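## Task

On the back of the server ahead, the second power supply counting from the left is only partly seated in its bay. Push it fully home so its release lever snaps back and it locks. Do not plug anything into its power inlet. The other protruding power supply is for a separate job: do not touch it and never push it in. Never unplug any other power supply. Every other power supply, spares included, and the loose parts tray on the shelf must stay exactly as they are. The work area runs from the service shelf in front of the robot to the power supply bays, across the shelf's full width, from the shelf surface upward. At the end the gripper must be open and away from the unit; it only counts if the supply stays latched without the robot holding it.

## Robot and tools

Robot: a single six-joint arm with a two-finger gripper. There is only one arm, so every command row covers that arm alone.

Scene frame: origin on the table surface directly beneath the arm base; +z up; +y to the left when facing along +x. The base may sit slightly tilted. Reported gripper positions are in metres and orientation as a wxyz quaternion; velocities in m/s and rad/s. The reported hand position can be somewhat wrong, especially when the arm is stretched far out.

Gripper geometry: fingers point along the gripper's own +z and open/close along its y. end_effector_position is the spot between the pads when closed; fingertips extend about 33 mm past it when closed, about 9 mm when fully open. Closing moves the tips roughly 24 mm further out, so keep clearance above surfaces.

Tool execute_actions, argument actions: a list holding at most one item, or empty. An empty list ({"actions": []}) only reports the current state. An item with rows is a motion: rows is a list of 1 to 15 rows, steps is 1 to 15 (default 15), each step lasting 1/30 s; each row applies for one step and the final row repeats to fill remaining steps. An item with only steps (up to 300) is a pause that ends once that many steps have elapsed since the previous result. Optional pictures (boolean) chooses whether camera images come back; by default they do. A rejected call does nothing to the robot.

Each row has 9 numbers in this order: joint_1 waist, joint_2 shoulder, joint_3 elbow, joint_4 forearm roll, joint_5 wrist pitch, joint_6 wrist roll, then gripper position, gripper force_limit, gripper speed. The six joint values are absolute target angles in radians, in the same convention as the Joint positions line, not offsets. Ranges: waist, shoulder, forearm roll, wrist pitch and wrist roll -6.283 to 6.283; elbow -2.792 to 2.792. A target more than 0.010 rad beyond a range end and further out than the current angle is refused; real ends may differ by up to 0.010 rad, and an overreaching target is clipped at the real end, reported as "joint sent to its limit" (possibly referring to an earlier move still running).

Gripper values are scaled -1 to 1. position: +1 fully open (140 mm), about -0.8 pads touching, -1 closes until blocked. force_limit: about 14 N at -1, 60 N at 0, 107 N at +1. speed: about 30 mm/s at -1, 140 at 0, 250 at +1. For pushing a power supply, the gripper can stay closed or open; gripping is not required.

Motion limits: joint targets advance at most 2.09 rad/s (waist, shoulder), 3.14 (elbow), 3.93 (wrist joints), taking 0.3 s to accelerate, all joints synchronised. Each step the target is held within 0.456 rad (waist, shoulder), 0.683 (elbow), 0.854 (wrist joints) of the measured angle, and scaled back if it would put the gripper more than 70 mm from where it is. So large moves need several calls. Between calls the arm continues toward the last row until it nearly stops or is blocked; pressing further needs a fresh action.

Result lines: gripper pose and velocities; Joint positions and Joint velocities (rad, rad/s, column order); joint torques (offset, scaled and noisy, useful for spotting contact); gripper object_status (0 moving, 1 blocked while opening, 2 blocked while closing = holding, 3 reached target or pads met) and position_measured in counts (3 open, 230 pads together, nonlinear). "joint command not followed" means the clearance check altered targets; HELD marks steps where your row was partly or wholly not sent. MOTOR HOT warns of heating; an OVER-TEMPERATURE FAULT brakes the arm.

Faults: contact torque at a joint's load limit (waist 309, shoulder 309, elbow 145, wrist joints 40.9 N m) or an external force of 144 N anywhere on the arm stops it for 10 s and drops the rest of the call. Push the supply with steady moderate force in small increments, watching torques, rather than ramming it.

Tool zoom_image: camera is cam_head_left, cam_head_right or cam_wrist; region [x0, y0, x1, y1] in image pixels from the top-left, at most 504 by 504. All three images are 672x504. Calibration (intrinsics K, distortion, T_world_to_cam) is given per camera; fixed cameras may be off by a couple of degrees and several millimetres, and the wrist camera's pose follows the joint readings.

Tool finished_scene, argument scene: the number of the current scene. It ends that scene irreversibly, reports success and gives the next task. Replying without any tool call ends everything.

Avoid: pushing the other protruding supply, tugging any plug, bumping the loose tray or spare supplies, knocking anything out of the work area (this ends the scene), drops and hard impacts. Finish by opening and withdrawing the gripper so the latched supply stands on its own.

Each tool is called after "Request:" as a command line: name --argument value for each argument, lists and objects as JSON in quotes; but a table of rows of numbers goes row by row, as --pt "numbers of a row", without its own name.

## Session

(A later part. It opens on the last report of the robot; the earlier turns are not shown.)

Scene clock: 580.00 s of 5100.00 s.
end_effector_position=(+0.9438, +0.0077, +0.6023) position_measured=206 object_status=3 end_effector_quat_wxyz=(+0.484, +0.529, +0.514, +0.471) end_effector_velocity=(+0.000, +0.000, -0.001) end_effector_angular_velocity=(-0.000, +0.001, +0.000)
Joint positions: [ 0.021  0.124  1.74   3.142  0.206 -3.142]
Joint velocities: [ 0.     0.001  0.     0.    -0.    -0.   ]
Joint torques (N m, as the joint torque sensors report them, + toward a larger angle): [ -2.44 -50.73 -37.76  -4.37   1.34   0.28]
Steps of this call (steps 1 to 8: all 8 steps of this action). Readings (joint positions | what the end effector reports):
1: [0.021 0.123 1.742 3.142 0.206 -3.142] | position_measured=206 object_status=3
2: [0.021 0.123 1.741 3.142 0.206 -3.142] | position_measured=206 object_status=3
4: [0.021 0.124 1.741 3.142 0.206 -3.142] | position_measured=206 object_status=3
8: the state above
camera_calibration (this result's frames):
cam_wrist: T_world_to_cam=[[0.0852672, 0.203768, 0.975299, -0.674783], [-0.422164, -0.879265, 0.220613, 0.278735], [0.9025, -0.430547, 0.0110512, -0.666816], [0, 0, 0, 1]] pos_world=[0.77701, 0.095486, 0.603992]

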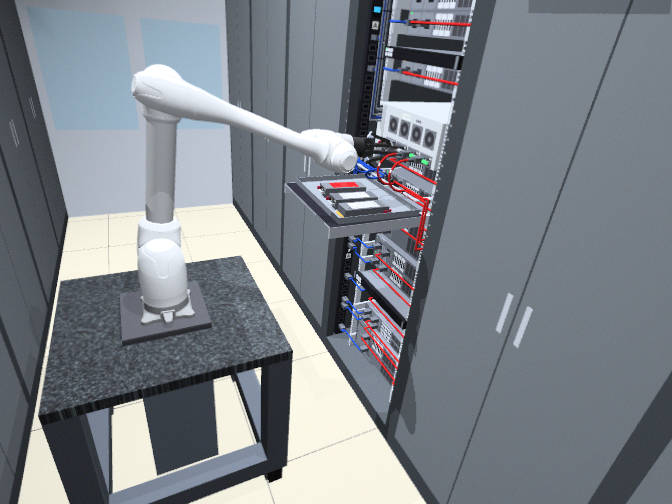

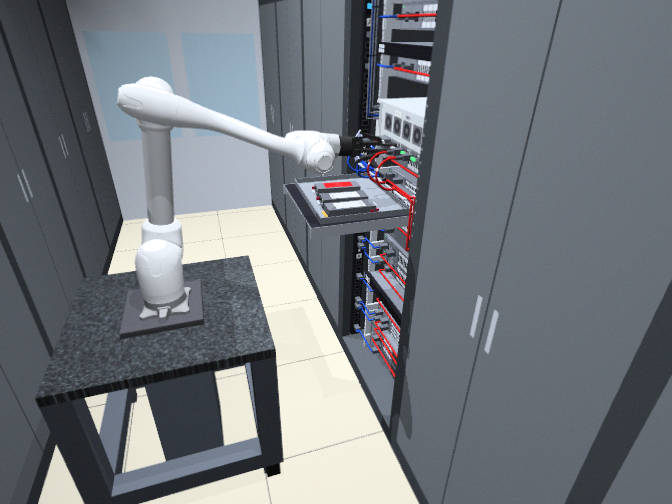

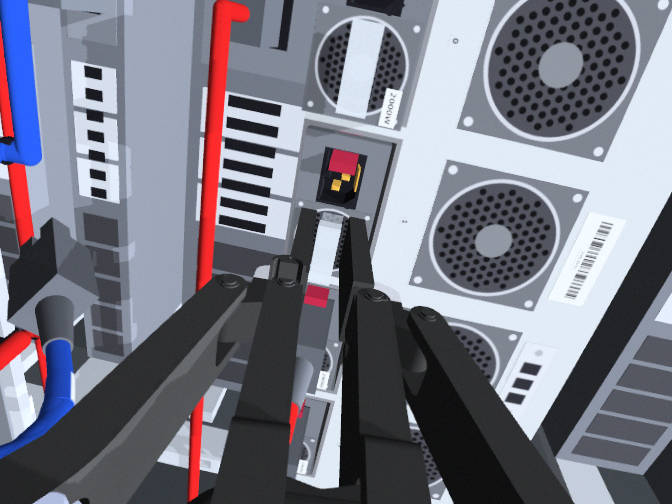

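Request:
execute_actions --actions '[{"rows": [[0.02054,0.12439,1.73993,3.1416,0.20622,-3.1416,-0.61,0,-1],[0.02055,0.12470,1.73958,3.1416,0.20618,-3.1416,-0.61,0,-1],[0.02055,0.12501,1.73922,3.1416,0.20614,-3.1416,-0.61,0,-1]], "steps": 7}]' --pictures false

Request:
execute_actions --actions '[{"rows": [[0.02056,0.12533,1.73887,3.1416,0.20610,-3.1416,-0.61,0,-1],[0.02057,0.12564,1.73851,3.1416,0.20606,-3.1416,-0.61,0,-1],[0.02057,0.12596,1.73816,3.1416,0.20602,-3.1416,-0.61,0,-1]], "steps": 7}]' --pictures false

Request:
execute_actions --actions '[{"rows": [[0.02058,0.12627,1.73781,3.1416,0.20598,-3.1416,-0.61,0,-1],[0.02058,0.12659,1.73745,3.1416,0.20594,-3.1416,-0.61,0,-1],[0.02059,0.12690,1.73710,3.1416,0.20590,-3.1416,-0.61,0,-1]], "steps": 8}]'

Scene clock: 586.57 s of 5100.00 s.
end_effector_position=(+0.9444, +0.0077, +0.6024) position_measured=206 object_status=3 end_effector_quat_wxyz=(+0.484, +0.529, +0.514, +0.471) end_effector_velocity=(+0.000, +0.001, -0.001) end_effector_angular_velocity=(-0.000, +0.002, +0.001)
Joint positions: [ 0.021  0.125  1.739  3.142  0.206 -3.142]
Joint velocities: [ 0.001  0.001  0.001  0.    -0.001 -0.   ]
Joint torques (N m, as the joint torque sensors report them, + toward a larger angle): [ -2.43 -53.35 -39.54  -4.23   1.95   0.2 ]
Steps of this call (steps 1 to 15: the robot went on to your last target; steps 16 to 100: nothing new was sent; then 3.00 s passed at rest; steps 101 to 107: all 7 steps of this action). Readings (joint positions | what the end effector reports):
101: [0.021 0.124 1.740 3.142 0.206 -3.142] | position_measured=206 object_status=3
102: [0.021 0.124 1.740 3.142 0.206 -3.142] | position_measured=206 object_status=3
104: [0.021 0.125 1.740 3.142 0.206 -3.142] | position_measured=206 object_status=3
107: the state above

Scene clock: 586.80 s of 5100.00 s.
end_effector_position=(+0.9450, +0.0077, +0.6024) position_measured=206 object_status=3 end_effector_quat_wxyz=(+0.484, +0.529, +0.514, +0.471) end_effector_velocity=(+0.001, +0.001, +0.001) end_effector_angular_velocity=(-0.001, -0.000, +0.001)
Joint positions: [ 0.021  0.126  1.738  3.142  0.206 -3.142]
Joint velocities: [ 0.001  0.001 -0.003 -0.    -0.001 -0.001]
Joint torques (N m, as the joint torque sensors report them, + toward a larger angle): [ -1.85 -54.14 -38.32  -4.12   1.79   0.28]
Steps of this call (steps 1 to 7: all 7 steps of this action). Readings (joint positions | what the end effector reports):
1: [0.021 0.125 1.739 3.142 0.206 -3.142] | position_measured=206 object_status=3
2: [0.021 0.125 1.739 3.142 0.206 -3.142] | position_measured=206 object_status=3
4: [0.021 0.126 1.738 3.142 0.206 -3.142] | position_measured=206 object_status=3
7: the state above

Scene clock: 587.07 s of 5100.00 s.
end_effector_position=(+0.9456, +0.0077, +0.6024) position_measured=206 object_status=3 end_effector_quat_wxyz=(+0.484, +0.529, +0.514, +0.471) end_effector_velocity=(+0.001, -0.001, +0.000) end_effector_angular_velocity=(-0.000, -0.000, -0.001)
Joint positions: [ 0.021  0.127  1.737  3.142  0.206 -3.142]
Joint velocities: [-0.001  0.001 -0.001 -0.    -0.    -0.   ]
Joint torques (N m, as the joint torque sensors report them, + toward a larger angle): [ -2.35 -40.47 -42.76  -4.29   1.87   0.25]
Steps of this call (steps 1 to 8: all 8 steps of this action). Readings (joint positions | what the end effector reports):
1: [0.021 0.126 1.738 3.142 0.206 -3.142] | position_measured=206 object_status=3
2: [0.021 0.126 1.738 3.142 0.206 -3.142] | position_measured=206 object_status=3
4: [0.021 0.127 1.737 3.142 0.206 -3.142] | position_measured=206 object_status=3
8: the state above
camera_calibration (this result's frames):
cam_wrist: T_world_to_cam=[[0.0851839, 0.203775, 0.975305, -0.674909], [-0.422136, -0.879286, 0.220583, 0.279448], [0.902521, -0.430502, 0.0111197, -0.66845], [0, 0, 0, 1]] pos_world=[0.778747, 0.0954755, 0.604033]

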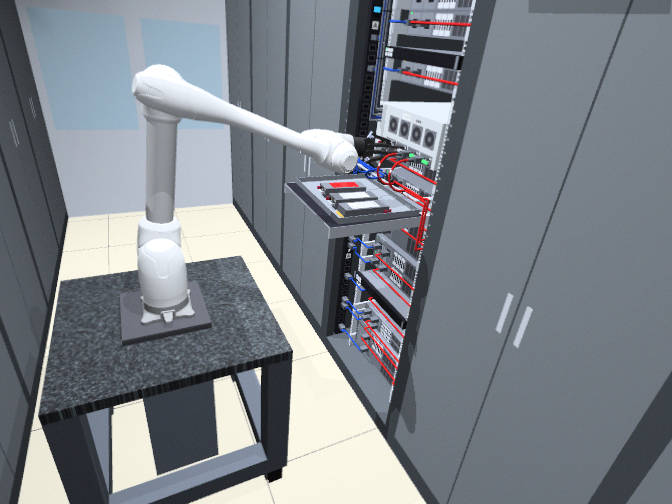

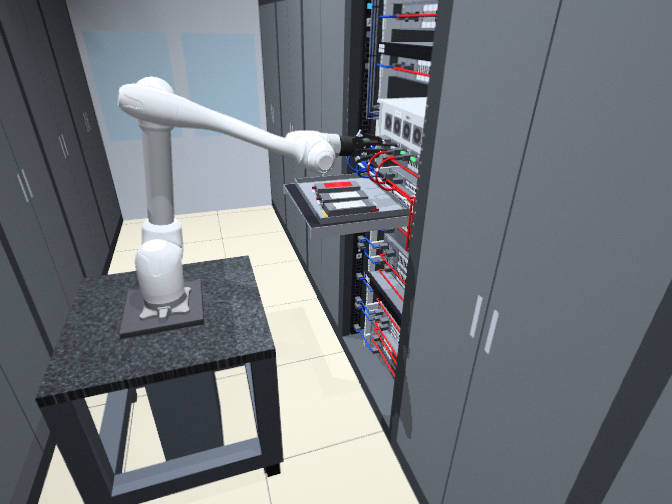

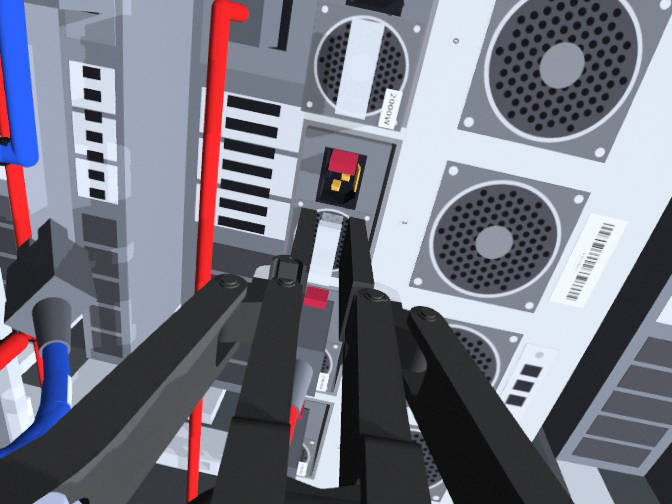

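Request:
execute_actions --actions '[{"rows": [[0.02059,0.12710,1.73688,3.1416,0.20587,-3.1416,-0.61,0,-1],[0.02060,0.12729,1.73666,3.1416,0.20585,-3.1416,-0.61,0,-1],[0.02060,0.12749,1.73643,3.1416,0.20582,-3.1416,-0.61,0,-1],[0.02060,0.12769,1.73621,3.1416,0.20580,-3.1416,-0.61,0,-1]], "steps": 8}]' --pictures false

Request:
execute_actions --actions '[{"rows": [[0.02061,0.12788,1.73599,3.1416,0.20577,-3.1416,-0.61,0,-1],[0.02061,0.12808,1.73577,3.1416,0.20575,-3.1416,-0.61,0,-1],[0.02061,0.12828,1.73555,3.1416,0.20572,-3.1416,-0.61,0,-1],[0.02062,0.12847,1.73533,3.1416,0.20570,-3.1416,-0.61,0,-1]], "steps": 9}]'

Scene clock: 594.00 s of 5100.00 s.
end_effector_position=(+0.9461, +0.0077, +0.6023) position_measured=206 object_status=3 end_effector_quat_wxyz=(+0.484, +0.529, +0.514, +0.471) end_effector_velocity=(+0.001, +0.001, +0.002) end_effector_angular_velocity=(-0.001, -0.003, +0.001)
Joint positions: [ 0.021  0.128  1.736  3.142  0.206 -3.142]
Joint velocities: [ 0.001  0.001 -0.004 -0.    -0.    -0.001]
Joint torques (N m, as the joint torque sensors report them, + toward a larger angle): [ -2.72 -27.59 -46.46  -4.     1.81   0.39]
Steps of this call (steps 1 to 15: the robot went on to your last target; steps 16 to 100: nothing new was sent; then 3.33 s passed at rest; steps 101 to 108: all 8 steps of this action). Readings (joint positions | what the end effector reports):
101: [0.021 0.127 1.737 3.142 0.206 -3.142] | position_measured=206 object_status=3
102: [0.021 0.127 1.737 3.142 0.206 -3.142] | position_measured=206 object_status=3
104: [0.021 0.127 1.737 3.142 0.206 -3.142] | position_measured=206 object_status=3
108: the state above

Scene clock: 594.30 s of 5100.00 s.
end_effector_position=(+0.9467, +0.0077, +0.6022) position_measured=206 object_status=3 end_effector_quat_wxyz=(+0.484, +0.529, +0.514, +0.471) end_effector_velocity=(-0.000, +0.003, +0.000) end_effector_angular_velocity=(+0.001, -0.000, +0.003)
Joint positions: [ 0.021  0.129  1.735  3.142  0.206 -3.142]
Joint velocities: [ 0.003 -0.    -0.     0.    -0.     0.   ]
Joint torques (N m, as the joint torque sensors report them, + toward a larger angle): [ -1.78 -42.85 -40.02  -4.17   1.14   0.3 ]
Steps of this call (steps 1 to 9: all 9 steps of this action). Readings (joint positions | what the end effector reports):
1: [0.021 0.128 1.736 3.142 0.206 -3.142] | position_measured=206 object_status=3
2: [0.021 0.128 1.736 3.142 0.206 -3.142] | position_measured=206 object_status=3
4: [0.021 0.128 1.736 3.142 0.206 -3.142] | position_measured=206 object_status=3
8: [0.021 0.129 1.735 3.142 0.206 -3.142] | position_measured=206 object_status=3
9: the state above
camera_calibration (this result's frames):
cam_wrist: T_world_to_cam=[[0.0852592, 0.203775, 0.975298, -0.674915], [-0.422093, -0.879299, 0.220616, 0.279902], [0.902534, -0.430476, 0.0110436, -0.669452], [0, 0, 0, 1]] pos_world=[0.779891, 0.0954649, 0.603886]

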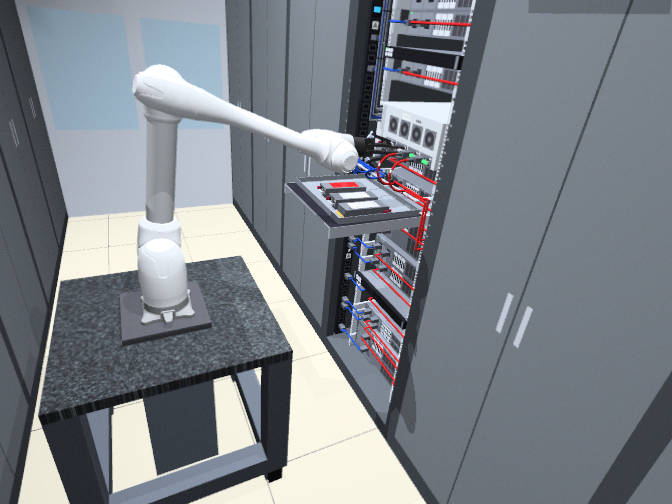

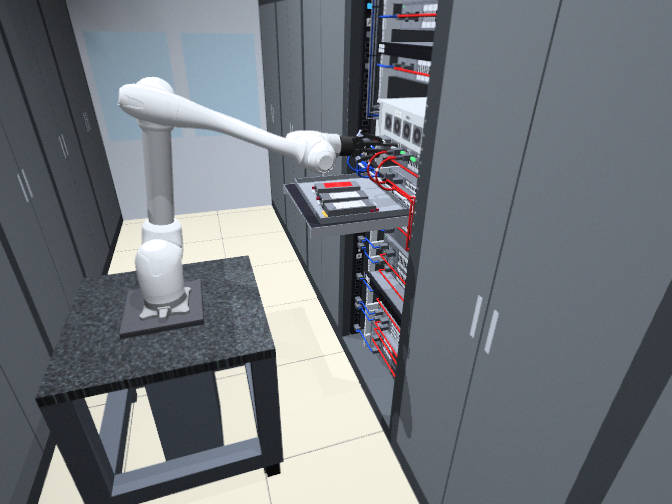

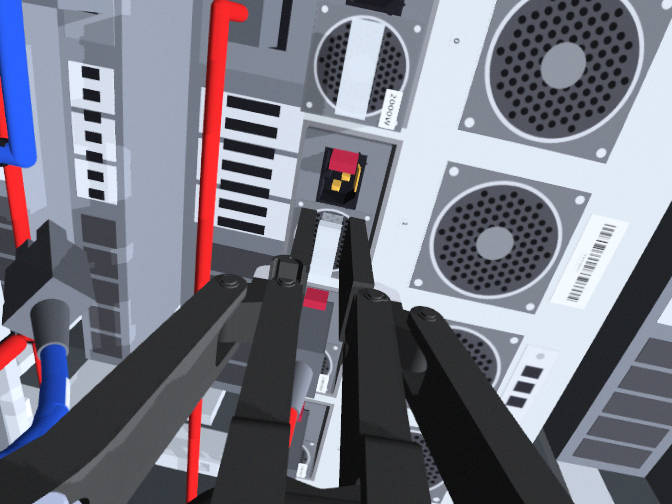

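Request:
execute_actions --actions '[{"rows": [[0.02062,0.12867,1.73511,3.1416,0.20567,-3.1416,-0.61,0,-1],[0.02063,0.12886,1.73489,3.1416,0.20565,-3.1416,-0.61,0,-1],[0.02063,0.12906,1.73466,3.1416,0.20562,-3.1416,-0.61,0,-1],[0.02063,0.12926,1.73444,3.1416,0.20560,-3.1416,-0.61,0,-1]], "steps": 8}]' --pictures false

Request:
execute_actions --actions '[{"rows": [[0.02064,0.12945,1.73422,3.1416,0.20557,-3.1416,-0.61,0,-1],[0.02064,0.12965,1.73399,3.1416,0.20554,-3.1416,-0.61,0,-1],[0.02064,0.12984,1.73377,3.1416,0.20551,-3.1416,-0.61,0,-1],[0.02065,0.13004,1.73354,3.1416,0.20548,-3.1416,-0.61,0,-1]], "steps": 9}]'

Scene clock: 601.13 s of 5100.00 s.
end_effector_position=(+0.9471, +0.0077, +0.6024) position_measured=206 object_status=3 end_effector_quat_wxyz=(+0.484, +0.529, +0.514, +0.471) end_effector_velocity=(+0.001, -0.002, -0.001) end_effector_angular_velocity=(+0.000, +0.002, -0.002)
Joint positions: [ 0.021  0.129  1.734  3.142  0.206 -3.142]
Joint velocities: [-0.002  0.001 -0.    -0.    -0.001  0.   ]
Joint torques (N m, as the joint torque sensors report them, + toward a larger angle): [ -2.59 -41.46 -42.01  -4.18   1.92   0.25]
Steps of this call (steps 1 to 15: the robot went on to your last target; steps 16 to 100: nothing new was sent; then 3.23 s passed at rest; steps 101 to 108: all 8 steps of this action). Readings (joint positions | what the end effector reports):
101: [0.021 0.128 1.735 3.142 0.206 -3.142] | position_measured=206 object_status=3
102: [0.021 0.128 1.735 3.142 0.206 -3.142] | position_measured=206 object_status=3
104: [0.021 0.129 1.735 3.142 0.206 -3.142] | position_measured=206 object_status=3
108: the state above

Scene clock: 601.43 s of 5100.00 s.
end_effector_position=(+0.9476, +0.0077, +0.6023) position_measured=206 object_status=3 end_effector_quat_wxyz=(+0.484, +0.529, +0.514, +0.471) end_effector_velocity=(+0.001, -0.000, -0.002) end_effector_angular_velocity=(-0.001, +0.002, -0.000)
Joint positions: [ 0.021  0.13   1.734  3.142  0.205 -3.142]
Joint velocities: [-0.     0.002 -0.001 -0.    -0.    -0.001]
Joint torques (N m, as the joint torque sensors report them, + toward a larger angle): [ -1.51 -40.74 -41.79  -4.3    1.57   0.27]
Steps of this call (steps 1 to 9: all 9 steps of this action). Readings (joint positions | what the end effector reports):
1: [0.021 0.129 1.734 3.142 0.206 -3.142] | position_measured=206 object_status=3
2: [0.021 0.129 1.734 3.142 0.206 -3.142] | position_measured=206 object_status=3
4: [0.021 0.130 1.734 3.142 0.206 -3.142] | position_measured=206 object_status=3
8: [0.021 0.130 1.734 3.142 0.205 -3.142] | position_measured=206 object_status=3
9: the state above
camera_calibration (this result's frames):
cam_wrist: T_world_to_cam=[[0.0852084, 0.203779, 0.975302, -0.675032], [-0.422075, -0.879312, 0.220598, 0.280264], [0.902548, -0.430447, 0.0110851, -0.670308], [0, 0, 0, 1]] pos_world=[0.780796, 0.0954641, 0.603965]

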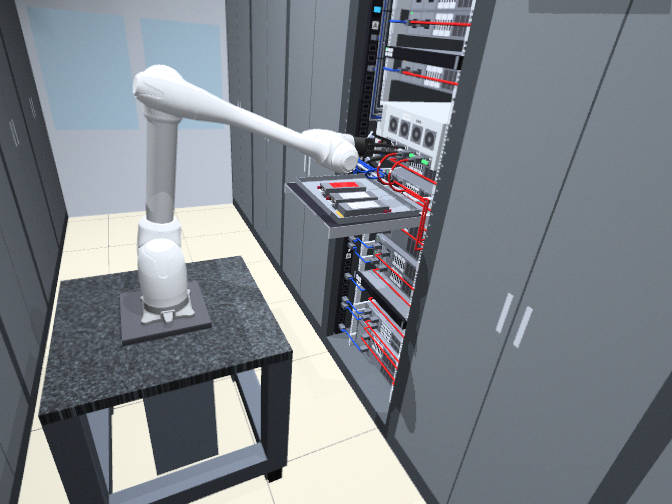

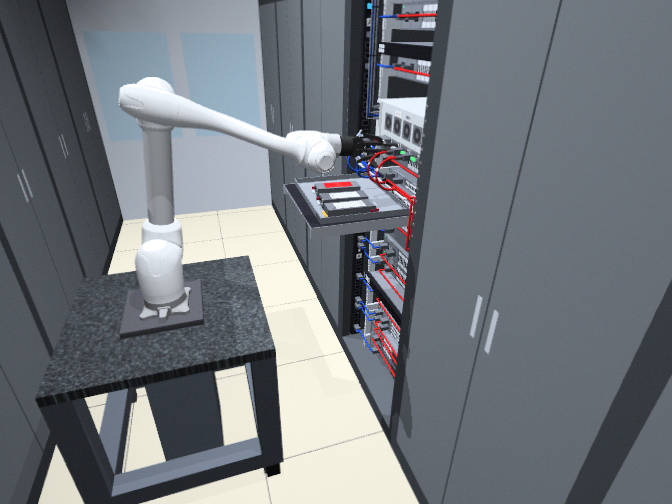

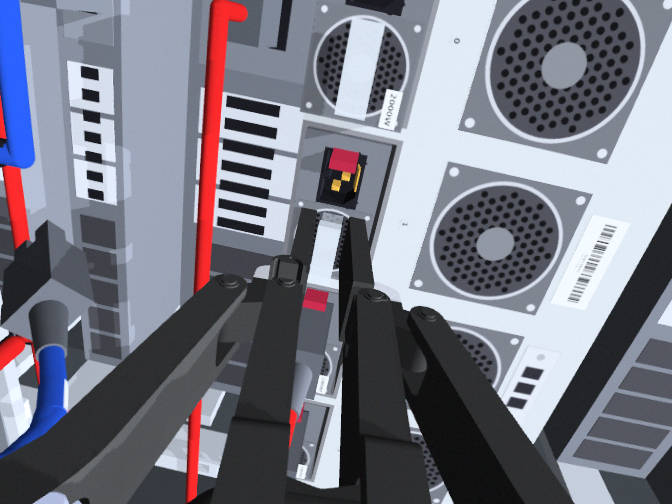

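Request:
execute_actions --actions '[{"rows": [[0.02065,0.13023,1.73332,3.1416,0.20545,-3.1416,-0.61,0,-1],[0.02065,0.13043,1.73309,3.1416,0.20542,-3.1416,-0.61,0,-1],[0.02066,0.13063,1.73287,3.1416,0.20539,-3.1416,-0.61,0,-1],[0.02066,0.13082,1.73264,3.1416,0.20536,-3.1416,-0.61,0,-1]], "steps": 8}]' --pictures false

Request:
execute_actions --actions '[{"rows": [[0.02067,0.13102,1.73242,3.1416,0.20533,-3.1416,-0.61,0,-1],[0.02067,0.13121,1.73219,3.1416,0.20530,-3.1416,-0.61,0,-1],[0.02067,0.13141,1.73197,3.1416,0.20527,-3.1416,-0.61,0,-1],[0.02068,0.13160,1.73174,3.1416,0.20524,-3.1416,-0.61,0,-1]], "steps": 9}]'

Scene clock: 607.27 s of 5100.00 s.
end_effector_position=(+0.9482, +0.0077, +0.6022) position_measured=206 object_status=3 end_effector_quat_wxyz=(+0.484, +0.529, +0.514, +0.471) end_effector_velocity=(-0.000, +0.000, +0.001) end_effector_angular_velocity=(+0.001, -0.002, +0.000)
Joint positions: [ 0.021  0.131  1.733  3.142  0.205 -3.142]
Joint velocities: [ 0.    -0.001 -0.     0.     0.     0.001]
Joint torques (N m, as the joint torque sensors report them, + toward a larger angle): [ -3.01 -42.96 -39.71  -4.3    0.55   0.52]
Steps of this call (steps 1 to 15: the robot went on to your last target; steps 16 to 100: nothing new was sent; then 2.23 s passed at rest; steps 101 to 108: all 8 steps of this action). Readings (joint positions | what the end effector reports):
101: [0.021 0.130 1.734 3.142 0.205 -3.142] | position_measured=206 object_status=3
102: [0.021 0.130 1.734 3.142 0.205 -3.142] | position_measured=206 object_status=3
104: [0.021 0.130 1.733 3.142 0.205 -3.142] | position_measured=206 object_status=3
108: the state above

Scene clock: 607.57 s of 5100.00 s.
end_effector_position=(+0.9486, +0.0077, +0.6023) position_measured=206 object_status=3 end_effector_quat_wxyz=(+0.484, +0.529, +0.514, +0.471) end_effector_velocity=(-0.000, -0.002, +0.001) end_effector_angular_velocity=(-0.000, -0.002, -0.002)
Joint positions: [ 0.021  0.132  1.732  3.142  0.205 -3.142]
Joint velocities: [-0.002 -0.001 -0.001  0.     0.    -0.   ]
Joint torques (N m, as the joint torque sensors report them, + toward a larger angle): [ -0.64 -40.14 -40.17  -4.24   1.08   0.23]
Steps of this call (steps 1 to 9: all 9 steps of this action). Readings (joint positions | what the end effector reports):
1: [0.021 0.131 1.733 3.142 0.205 -3.142] | position_measured=206 object_status=3
2: [0.021 0.131 1.733 3.142 0.205 -3.142] | position_measured=206 object_status=3
4: [0.021 0.131 1.732 3.142 0.205 -3.142] | position_measured=206 object_status=3
8: [0.021 0.132 1.732 3.142 0.205 -3.142] | position_measured=206 object_status=3
9: the state above
camera_calibration (this result's frames):
cam_wrist: T_world_to_cam=[[0.0852684, 0.203779, 0.975297, -0.675123], [-0.422036, -0.879324, 0.220624, 0.280641], [0.90256, -0.430423, 0.0110236, -0.671186], [0, 0, 0, 1]] pos_world=[0.781793, 0.0954568, 0.603927]

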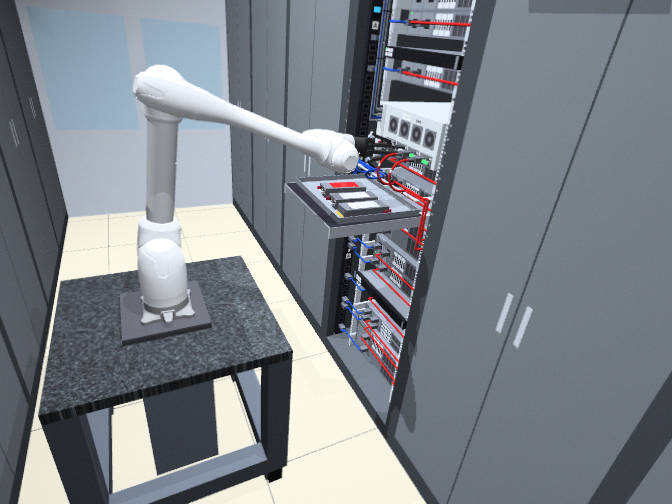

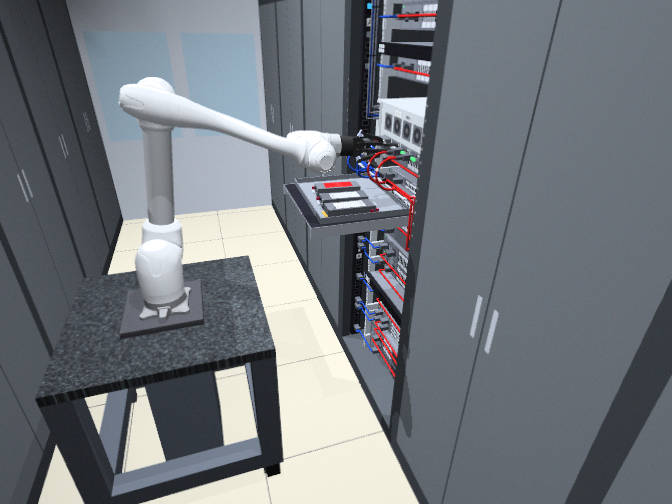

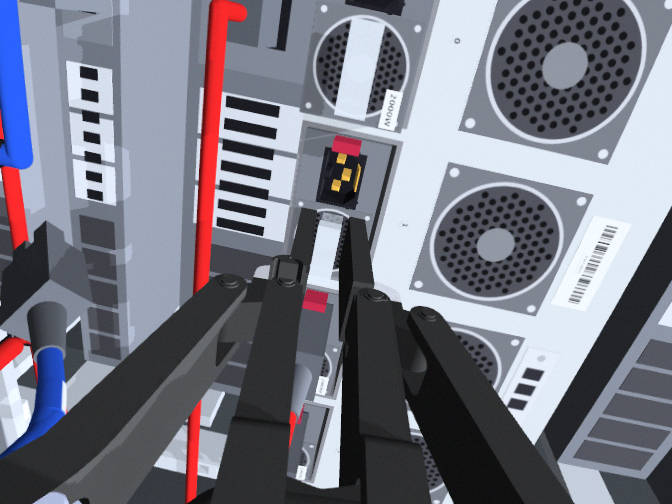

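Request:
zoom_image --camera "cam_wrist" --region '[285, 100, 415, 240]'

Region (285, 100, 415, 240) of cam_wrist's 672x504 image, scaled by 3.600, with more detail than that image has; it fills the left 468 columns of this view, and the rest is white.

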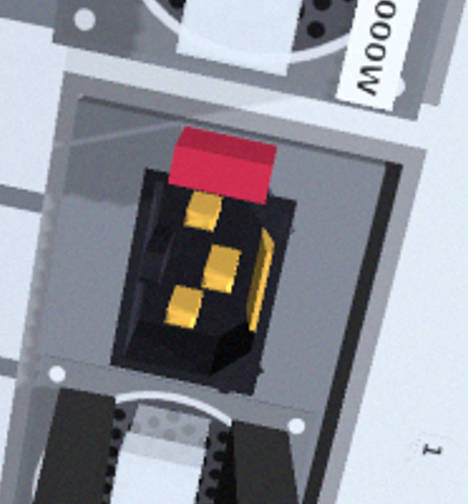

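Request:
execute_actions --actions '[{"rows": [[0.02068,0.13176,1.73156,3.1416,0.20522,-3.1416,-0.61,0,-1],[0.02068,0.13191,1.73138,3.1416,0.20519,-3.1416,-0.61,0,-1],[0.02068,0.13207,1.73120,3.1416,0.20517,-3.1416,-0.61,0,-1]], "steps": 7}]' --pictures false

Request:
execute_actions --actions '[{"rows": [[0.02068,0.13134,1.73205,3.1416,0.20528,-3.1416,-0.61,0,-1],[0.02068,0.12916,1.73455,3.1416,0.20561,-3.1416,-0.61,0,-1],[0.02068,0.12553,1.73864,3.1416,0.20607,-3.1416,-0.61,0,-1],[0.02068,0.12046,1.74436,3.1416,0.20671,-3.1416,-0.61,0,-1],[0.02068,0.11399,1.75165,3.1416,0.20753,-3.1416,-0.61,0,-1],[0.02068,0.10614,1.76048,3.1416,0.20852,-3.1416,-0.61,0,-1],[0.02068,0.09697,1.77082,3.1416,0.20969,-3.1416,-0.61,0,-1],[0.02068,0.08646,1.78250,3.1416,0.21086,-3.1416,-0.61,0,-1],[0.02068,0.07466,1.79526,3.1416,0.21182,-3.1416,-0.61,0,-1],[0.02068,0.06168,1.80930,3.1416,0.21288,-3.1416,-0.61,0,-1],[0.02068,0.04750,1.82442,3.1416,0.21382,-3.1416,-0.61,0,-1],[0.02068,0.03204,1.83996,3.1416,0.21390,-3.1416,-0.61,0,-1],[0.02068,0.01557,1.85650,3.1416,0.21397,-3.1416,-0.61,0,-1],[0.02068,-0.00196,1.87356,3.1416,0.21350,-3.1416,-0.61,0,-1],[0.02068,-0.02041,1.89123,3.1416,0.21272,-3.1416,-0.61,0,-1]], "steps": 15}]' --pictures false

Request:
execute_actions --actions '[{"rows": [[0.02068,-0.03970,1.90948,3.1416,0.21168,-3.1416,-0.61,0,-1],[0.02068,-0.05976,1.92817,3.1416,0.21031,-3.1416,-0.61,0,-1],[0.02068,-0.08038,1.94738,3.1416,0.20890,-3.1416,-0.61,0,-1],[0.02068,-0.10180,1.96639,3.1416,0.20650,-3.1416,-0.61,0,-1],[0.02068,-0.12374,1.98545,3.1416,0.20362,-3.1416,-0.61,0,-1],[0.02068,-0.14615,2.00441,3.1416,0.20017,-3.1416,-0.61,0,-1],[0.02068,-0.16937,2.02240,3.1416,0.19494,-3.1416,-0.61,0,-1],[0.02068,-0.19262,2.04042,3.1416,0.18970,-3.1416,-0.61,0,-1],[0.02068,-0.21583,2.05841,3.1416,0.18448,-3.1416,-0.61,0,-1],[0.02068,-0.23887,2.07626,3.1416,0.17929,-3.1416,-0.61,0,-1],[0.02068,-0.26218,2.09305,3.1416,0.17277,-3.1416,-0.61,0,-1],[0.02068,-0.28587,2.10831,3.1416,0.16434,-3.1416,-0.61,0,-1],[0.02068,-0.30903,2.12323,3.1416,0.15610,-3.1416,-0.61,0,-1],[0.02068,-0.33156,2.13773,3.1416,0.14808,-3.1416,-0.61,0,-1],[0.02068,-0.35331,2.15174,3.1416,0.14034,-3.1416,-0.61,0,-1]], "steps": 15}]' --pictures false

Request:
execute_actions --actions '[{"rows": [[0.02068,-0.37423,2.16521,3.1416,0.13290,-3.1416,-0.61,0,-1],[0.02068,-0.39504,2.17672,3.1416,0.12358,-3.1416,-0.61,0,-1],[0.02068,-0.41528,2.18682,3.1416,0.11344,-3.1416,-0.61,0,-1],[0.02068,-0.43429,2.19630,3.1416,0.10392,-3.1416,-0.61,0,-1],[0.02068,-0.45197,2.20513,3.1416,0.09506,-3.1416,-0.61,0,-1],[0.02068,-0.46823,2.21324,3.1416,0.08691,-3.1416,-0.61,0,-1],[0.02068,-0.48300,2.22061,3.1416,0.07951,-3.1416,-0.61,0,-1],[0.02068,-0.49622,2.22720,3.1416,0.07289,-3.1416,-0.61,0,-1],[0.02068,-0.50779,2.23298,3.1416,0.06709,-3.1416,-0.61,0,-1],[0.02068,-0.51768,2.23792,3.1416,0.06213,-3.1416,-0.61,0,-1],[0.02068,-0.52585,2.24199,3.1416,0.05804,-3.1416,-0.61,0,-1],[0.02068,-0.53225,2.24519,3.1416,0.05483,-3.1416,-0.61,0,-1],[0.02068,-0.53683,2.24747,3.1416,0.05254,-3.1416,-0.61,0,-1],[0.02068,-0.53959,2.24885,3.1416,0.05116,-3.1416,-0.61,0,-1],[0.02068,-0.54052,2.24931,3.1416,0.05069,-3.1416,-0.61,0,-1]], "steps": 15}]' --pictures false

Request:
execute_actions --actions '[{"steps": 8}]'

Scene clock: 653.50 s of 5100.00 s.
end_effector_position=(+0.9490, +0.0077, +0.6023) position_measured=206 object_status=3 end_effector_quat_wxyz=(+0.484, +0.529, +0.514, +0.471) end_effector_velocity=(-0.000, -0.002, +0.001) end_effector_angular_velocity=(-0.001, -0.001, -0.001)
Joint positions: [ 0.021  0.132  1.731  3.142  0.205 -3.142]
Joint velocities: [-0.002 -0.001 -0.001 -0.    -0.    -0.001]
Joint torques (N m, as the joint torque sensors report them, + toward a larger angle): [ -2.59 -42.32 -40.58  -4.13   1.27   0.38]
Steps of this call (steps 1 to 15: the robot went on to your last target; steps 16 to 100: nothing new was sent; then 42.37 s passed at rest; steps 101 to 107: all 7 steps of this action). Readings (joint positions | what the end effector reports):
101: [0.021 0.132 1.732 3.142 0.205 -3.142] | position_measured=206 object_status=3
102: [0.021 0.132 1.732 3.142 0.205 -3.142] | position_measured=206 object_status=3
104: [0.021 0.132 1.731 3.142 0.205 -3.142] | position_measured=206 object_status=3
107: the state above

Scene clock: 654.00 s of 5100.00 s.
end_effector_position=(+0.8831, +0.0096, +0.6028) position_measured=206 object_status=3 end_effector_quat_wxyz=(+0.484, +0.529, +0.514, +0.471) end_effector_velocity=(-0.279, +0.008, +0.010) end_effector_angular_velocity=(+0.000, -0.003, +0.000)
Joint positions: [ 0.021  0.028  1.844  3.142  0.214 -3.142]
Joint velocities: [ 0.    -0.452  0.449  0.     0.001  0.   ]
Joint torques (N m, as the joint torque sensors report them, + toward a larger angle): [ -1.04 -52.65 -38.82  -4.09   2.46   0.31]
Steps of this call (steps 1 to 15: all 15 steps of this action). Readings (joint positions | what the end effector reports):
1: [0.021 0.132 1.731 3.142 0.205 -3.142] | position_measured=206 object_status=3
2: [0.021 0.132 1.731 3.142 0.205 -3.142] | position_measured=206 object_status=3
4: [0.021 0.129 1.735 3.142 0.205 -3.142] | position_measured=206 object_status=3
8: [0.021 0.108 1.759 3.142 0.208 -3.142] | position_measured=206 object_status=3
15: the state above

Scene clock: 654.50 s of 5100.00 s.
end_effector_position=(+0.7036, +0.0147, +0.6051) position_measured=206 object_status=3 end_effector_quat_wxyz=(+0.484, +0.529, +0.514, +0.471) end_effector_velocity=(-0.375, +0.011, +0.005) end_effector_angular_velocity=(-0.000, -0.003, +0.001)
Joint positions: [ 0.021 -0.277  2.101  3.142  0.166 -3.142]
Joint velocities: [ 0.    -0.682  0.461 -0.    -0.218 -0.   ]
Joint torques (N m, as the joint torque sensors report them, + toward a larger angle): [ -1.55 -18.66 -39.28  -4.2    2.36   0.33]
Steps of this call (steps 1 to 15: all 15 steps of this action). Readings (joint positions | what the end effector reports):
1: [0.021 0.012 1.860 3.142 0.214 -3.142] | position_measured=206 object_status=3
2: [0.021 -0.004 1.876 3.142 0.214 -3.142] | position_measured=206 object_status=3
4: [0.021 -0.040 1.910 3.142 0.212 -3.142] | position_measured=206 object_status=3
8: [0.021 -0.120 1.981 3.142 0.203 -3.142] | position_measured=206 object_status=3
15: the state above

Scene clock: 655.00 s of 5100.00 s.
end_effector_position=(+0.5700, +0.0185, +0.6040) position_measured=206 object_status=3 end_effector_quat_wxyz=(+0.484, +0.529, +0.514, +0.471) end_effector_velocity=(-0.075, +0.002, -0.007) end_effector_angular_velocity=(+0.000, +0.001, +0.001)
Joint positions: [ 0.021 -0.534  2.246  3.142  0.054 -3.142]
Joint velocities: [ 0.001 -0.152  0.077  0.    -0.076  0.   ]
Joint torques (N m, as the joint torque sensors report them, + toward a larger angle): [ -3.48  19.3  -41.95  -4.5    2.37   0.37]
Steps of this call (steps 1 to 15: all 15 steps of this action). Readings (joint positions | what the end effector reports):
1: [0.021 -0.300 2.117 3.142 0.159 -3.142] | position_measured=206 object_status=3
2: [0.021 -0.323 2.132 3.142 0.151 -3.142] | position_measured=206 object_status=3
4: [0.021 -0.367 2.159 3.142 0.134 -3.142] | position_measured=206 object_status=3
8: [0.021 -0.448 2.203 3.142 0.097 -3.142] | position_measured=206 object_status=3
15: the state above

Scene clock: 655.27 s of 5100.00 s.
end_effector_position=(+0.5669, +0.0185, +0.6036) position_measured=206 object_status=3 end_effector_quat_wxyz=(+0.484, +0.529, +0.514, +0.471) end_effector_velocity=(-0.001, -0.000, +0.001) end_effector_angular_velocity=(-0.001, -0.002, -0.001)
Joint positions: [ 0.021 -0.54   2.249  3.142  0.051 -3.142]
Joint velocities: [-0.001 -0.001  0.    -0.     0.    -0.001]
Joint torques (N m, as the joint torque sensors report them, + toward a larger angle): [ -2.97   7.06 -40.57  -4.24   2.26   0.29]
Steps of this call (steps 1 to 8: the robot went on to your last target). Readings (joint positions | what the end effector reports):
1: [0.021 -0.538 2.248 3.142 0.052 -3.142] | position_measured=206 object_status=3
2: [0.021 -0.540 2.249 3.142 0.051 -3.142] | position_measured=206 object_status=3
4: [0.021 -0.540 2.249 3.142 0.051 -3.142] | position_measured=206 object_status=3
8: the state above
camera_calibration (this result's frames):
cam_wrist: T_world_to_cam=[[0.0853427, 0.20379, 0.975288, -0.646152], [-0.422011, -0.879325, 0.220666, 0.128725], [0.902565, -0.430415, 0.0109575, -0.321941], [0, 0, 0, 1]] pos_world=[0.400041, 0.106302, 0.605307]

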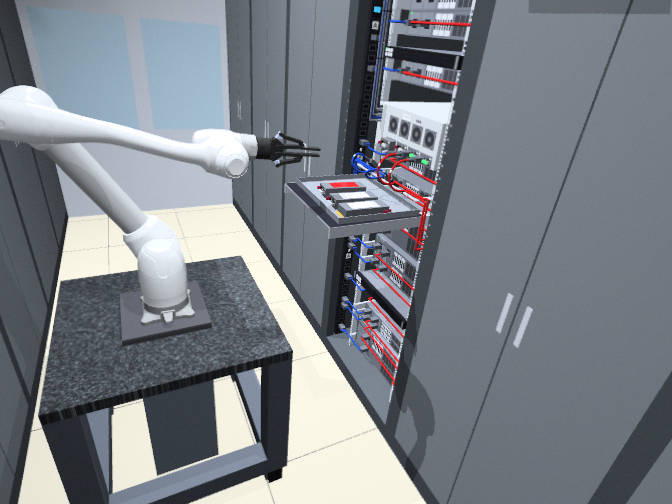

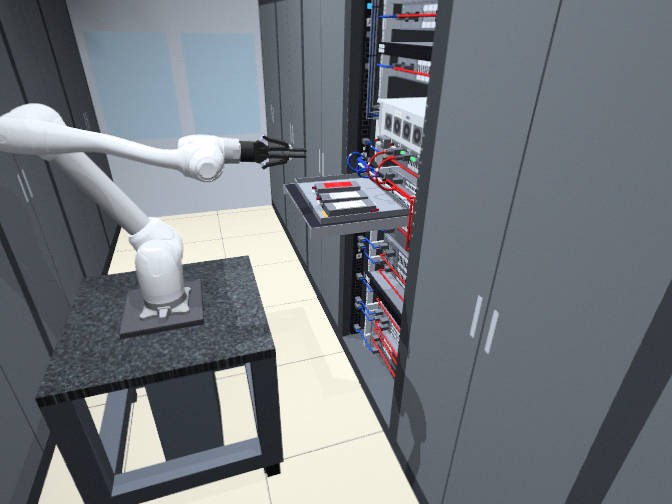

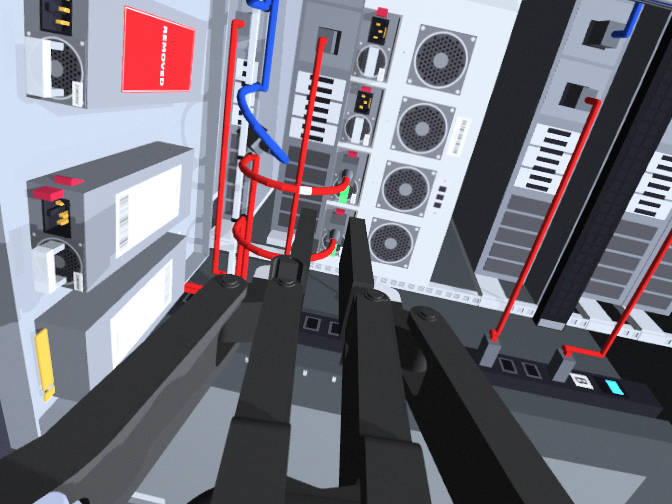

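Request:
zoom_image --camera "cam_wrist" --region '[320, 0, 420, 220]'

Request:
zoom_image --camera "cam_head_left" --region '[280, 95, 455, 240]'

Region (320, 0, 420, 220) of cam_wrist's 672x504 image, scaled by 2.291, with more detail than that image has; it fills the left 229 columns of this view, and the rest is white.

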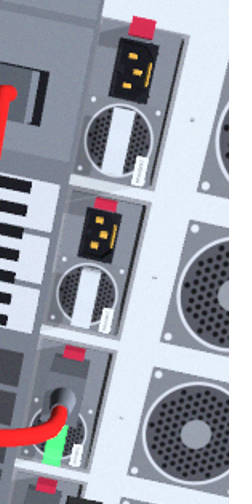

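Region (280, 95, 455, 240) of cam_head_left's 672x504 image, scaled by 2.880, with more detail than that image has; it fills the top 418 rows of this view, and the rest is white.

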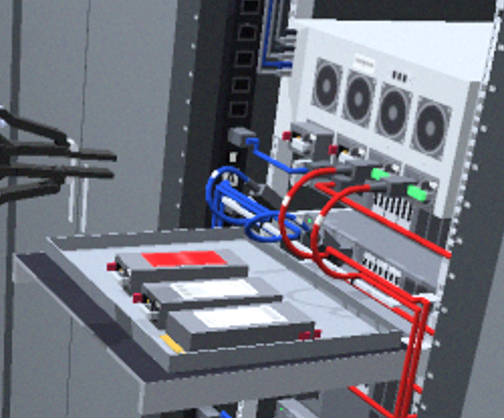

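The second power supply is fully in and its lever has sprung back. The first one still sticks out, the plugs, spares and tray look undisturbed, and the arm is clear.

Request:
finished_scene --scene 2

The scene is finished: the task was done.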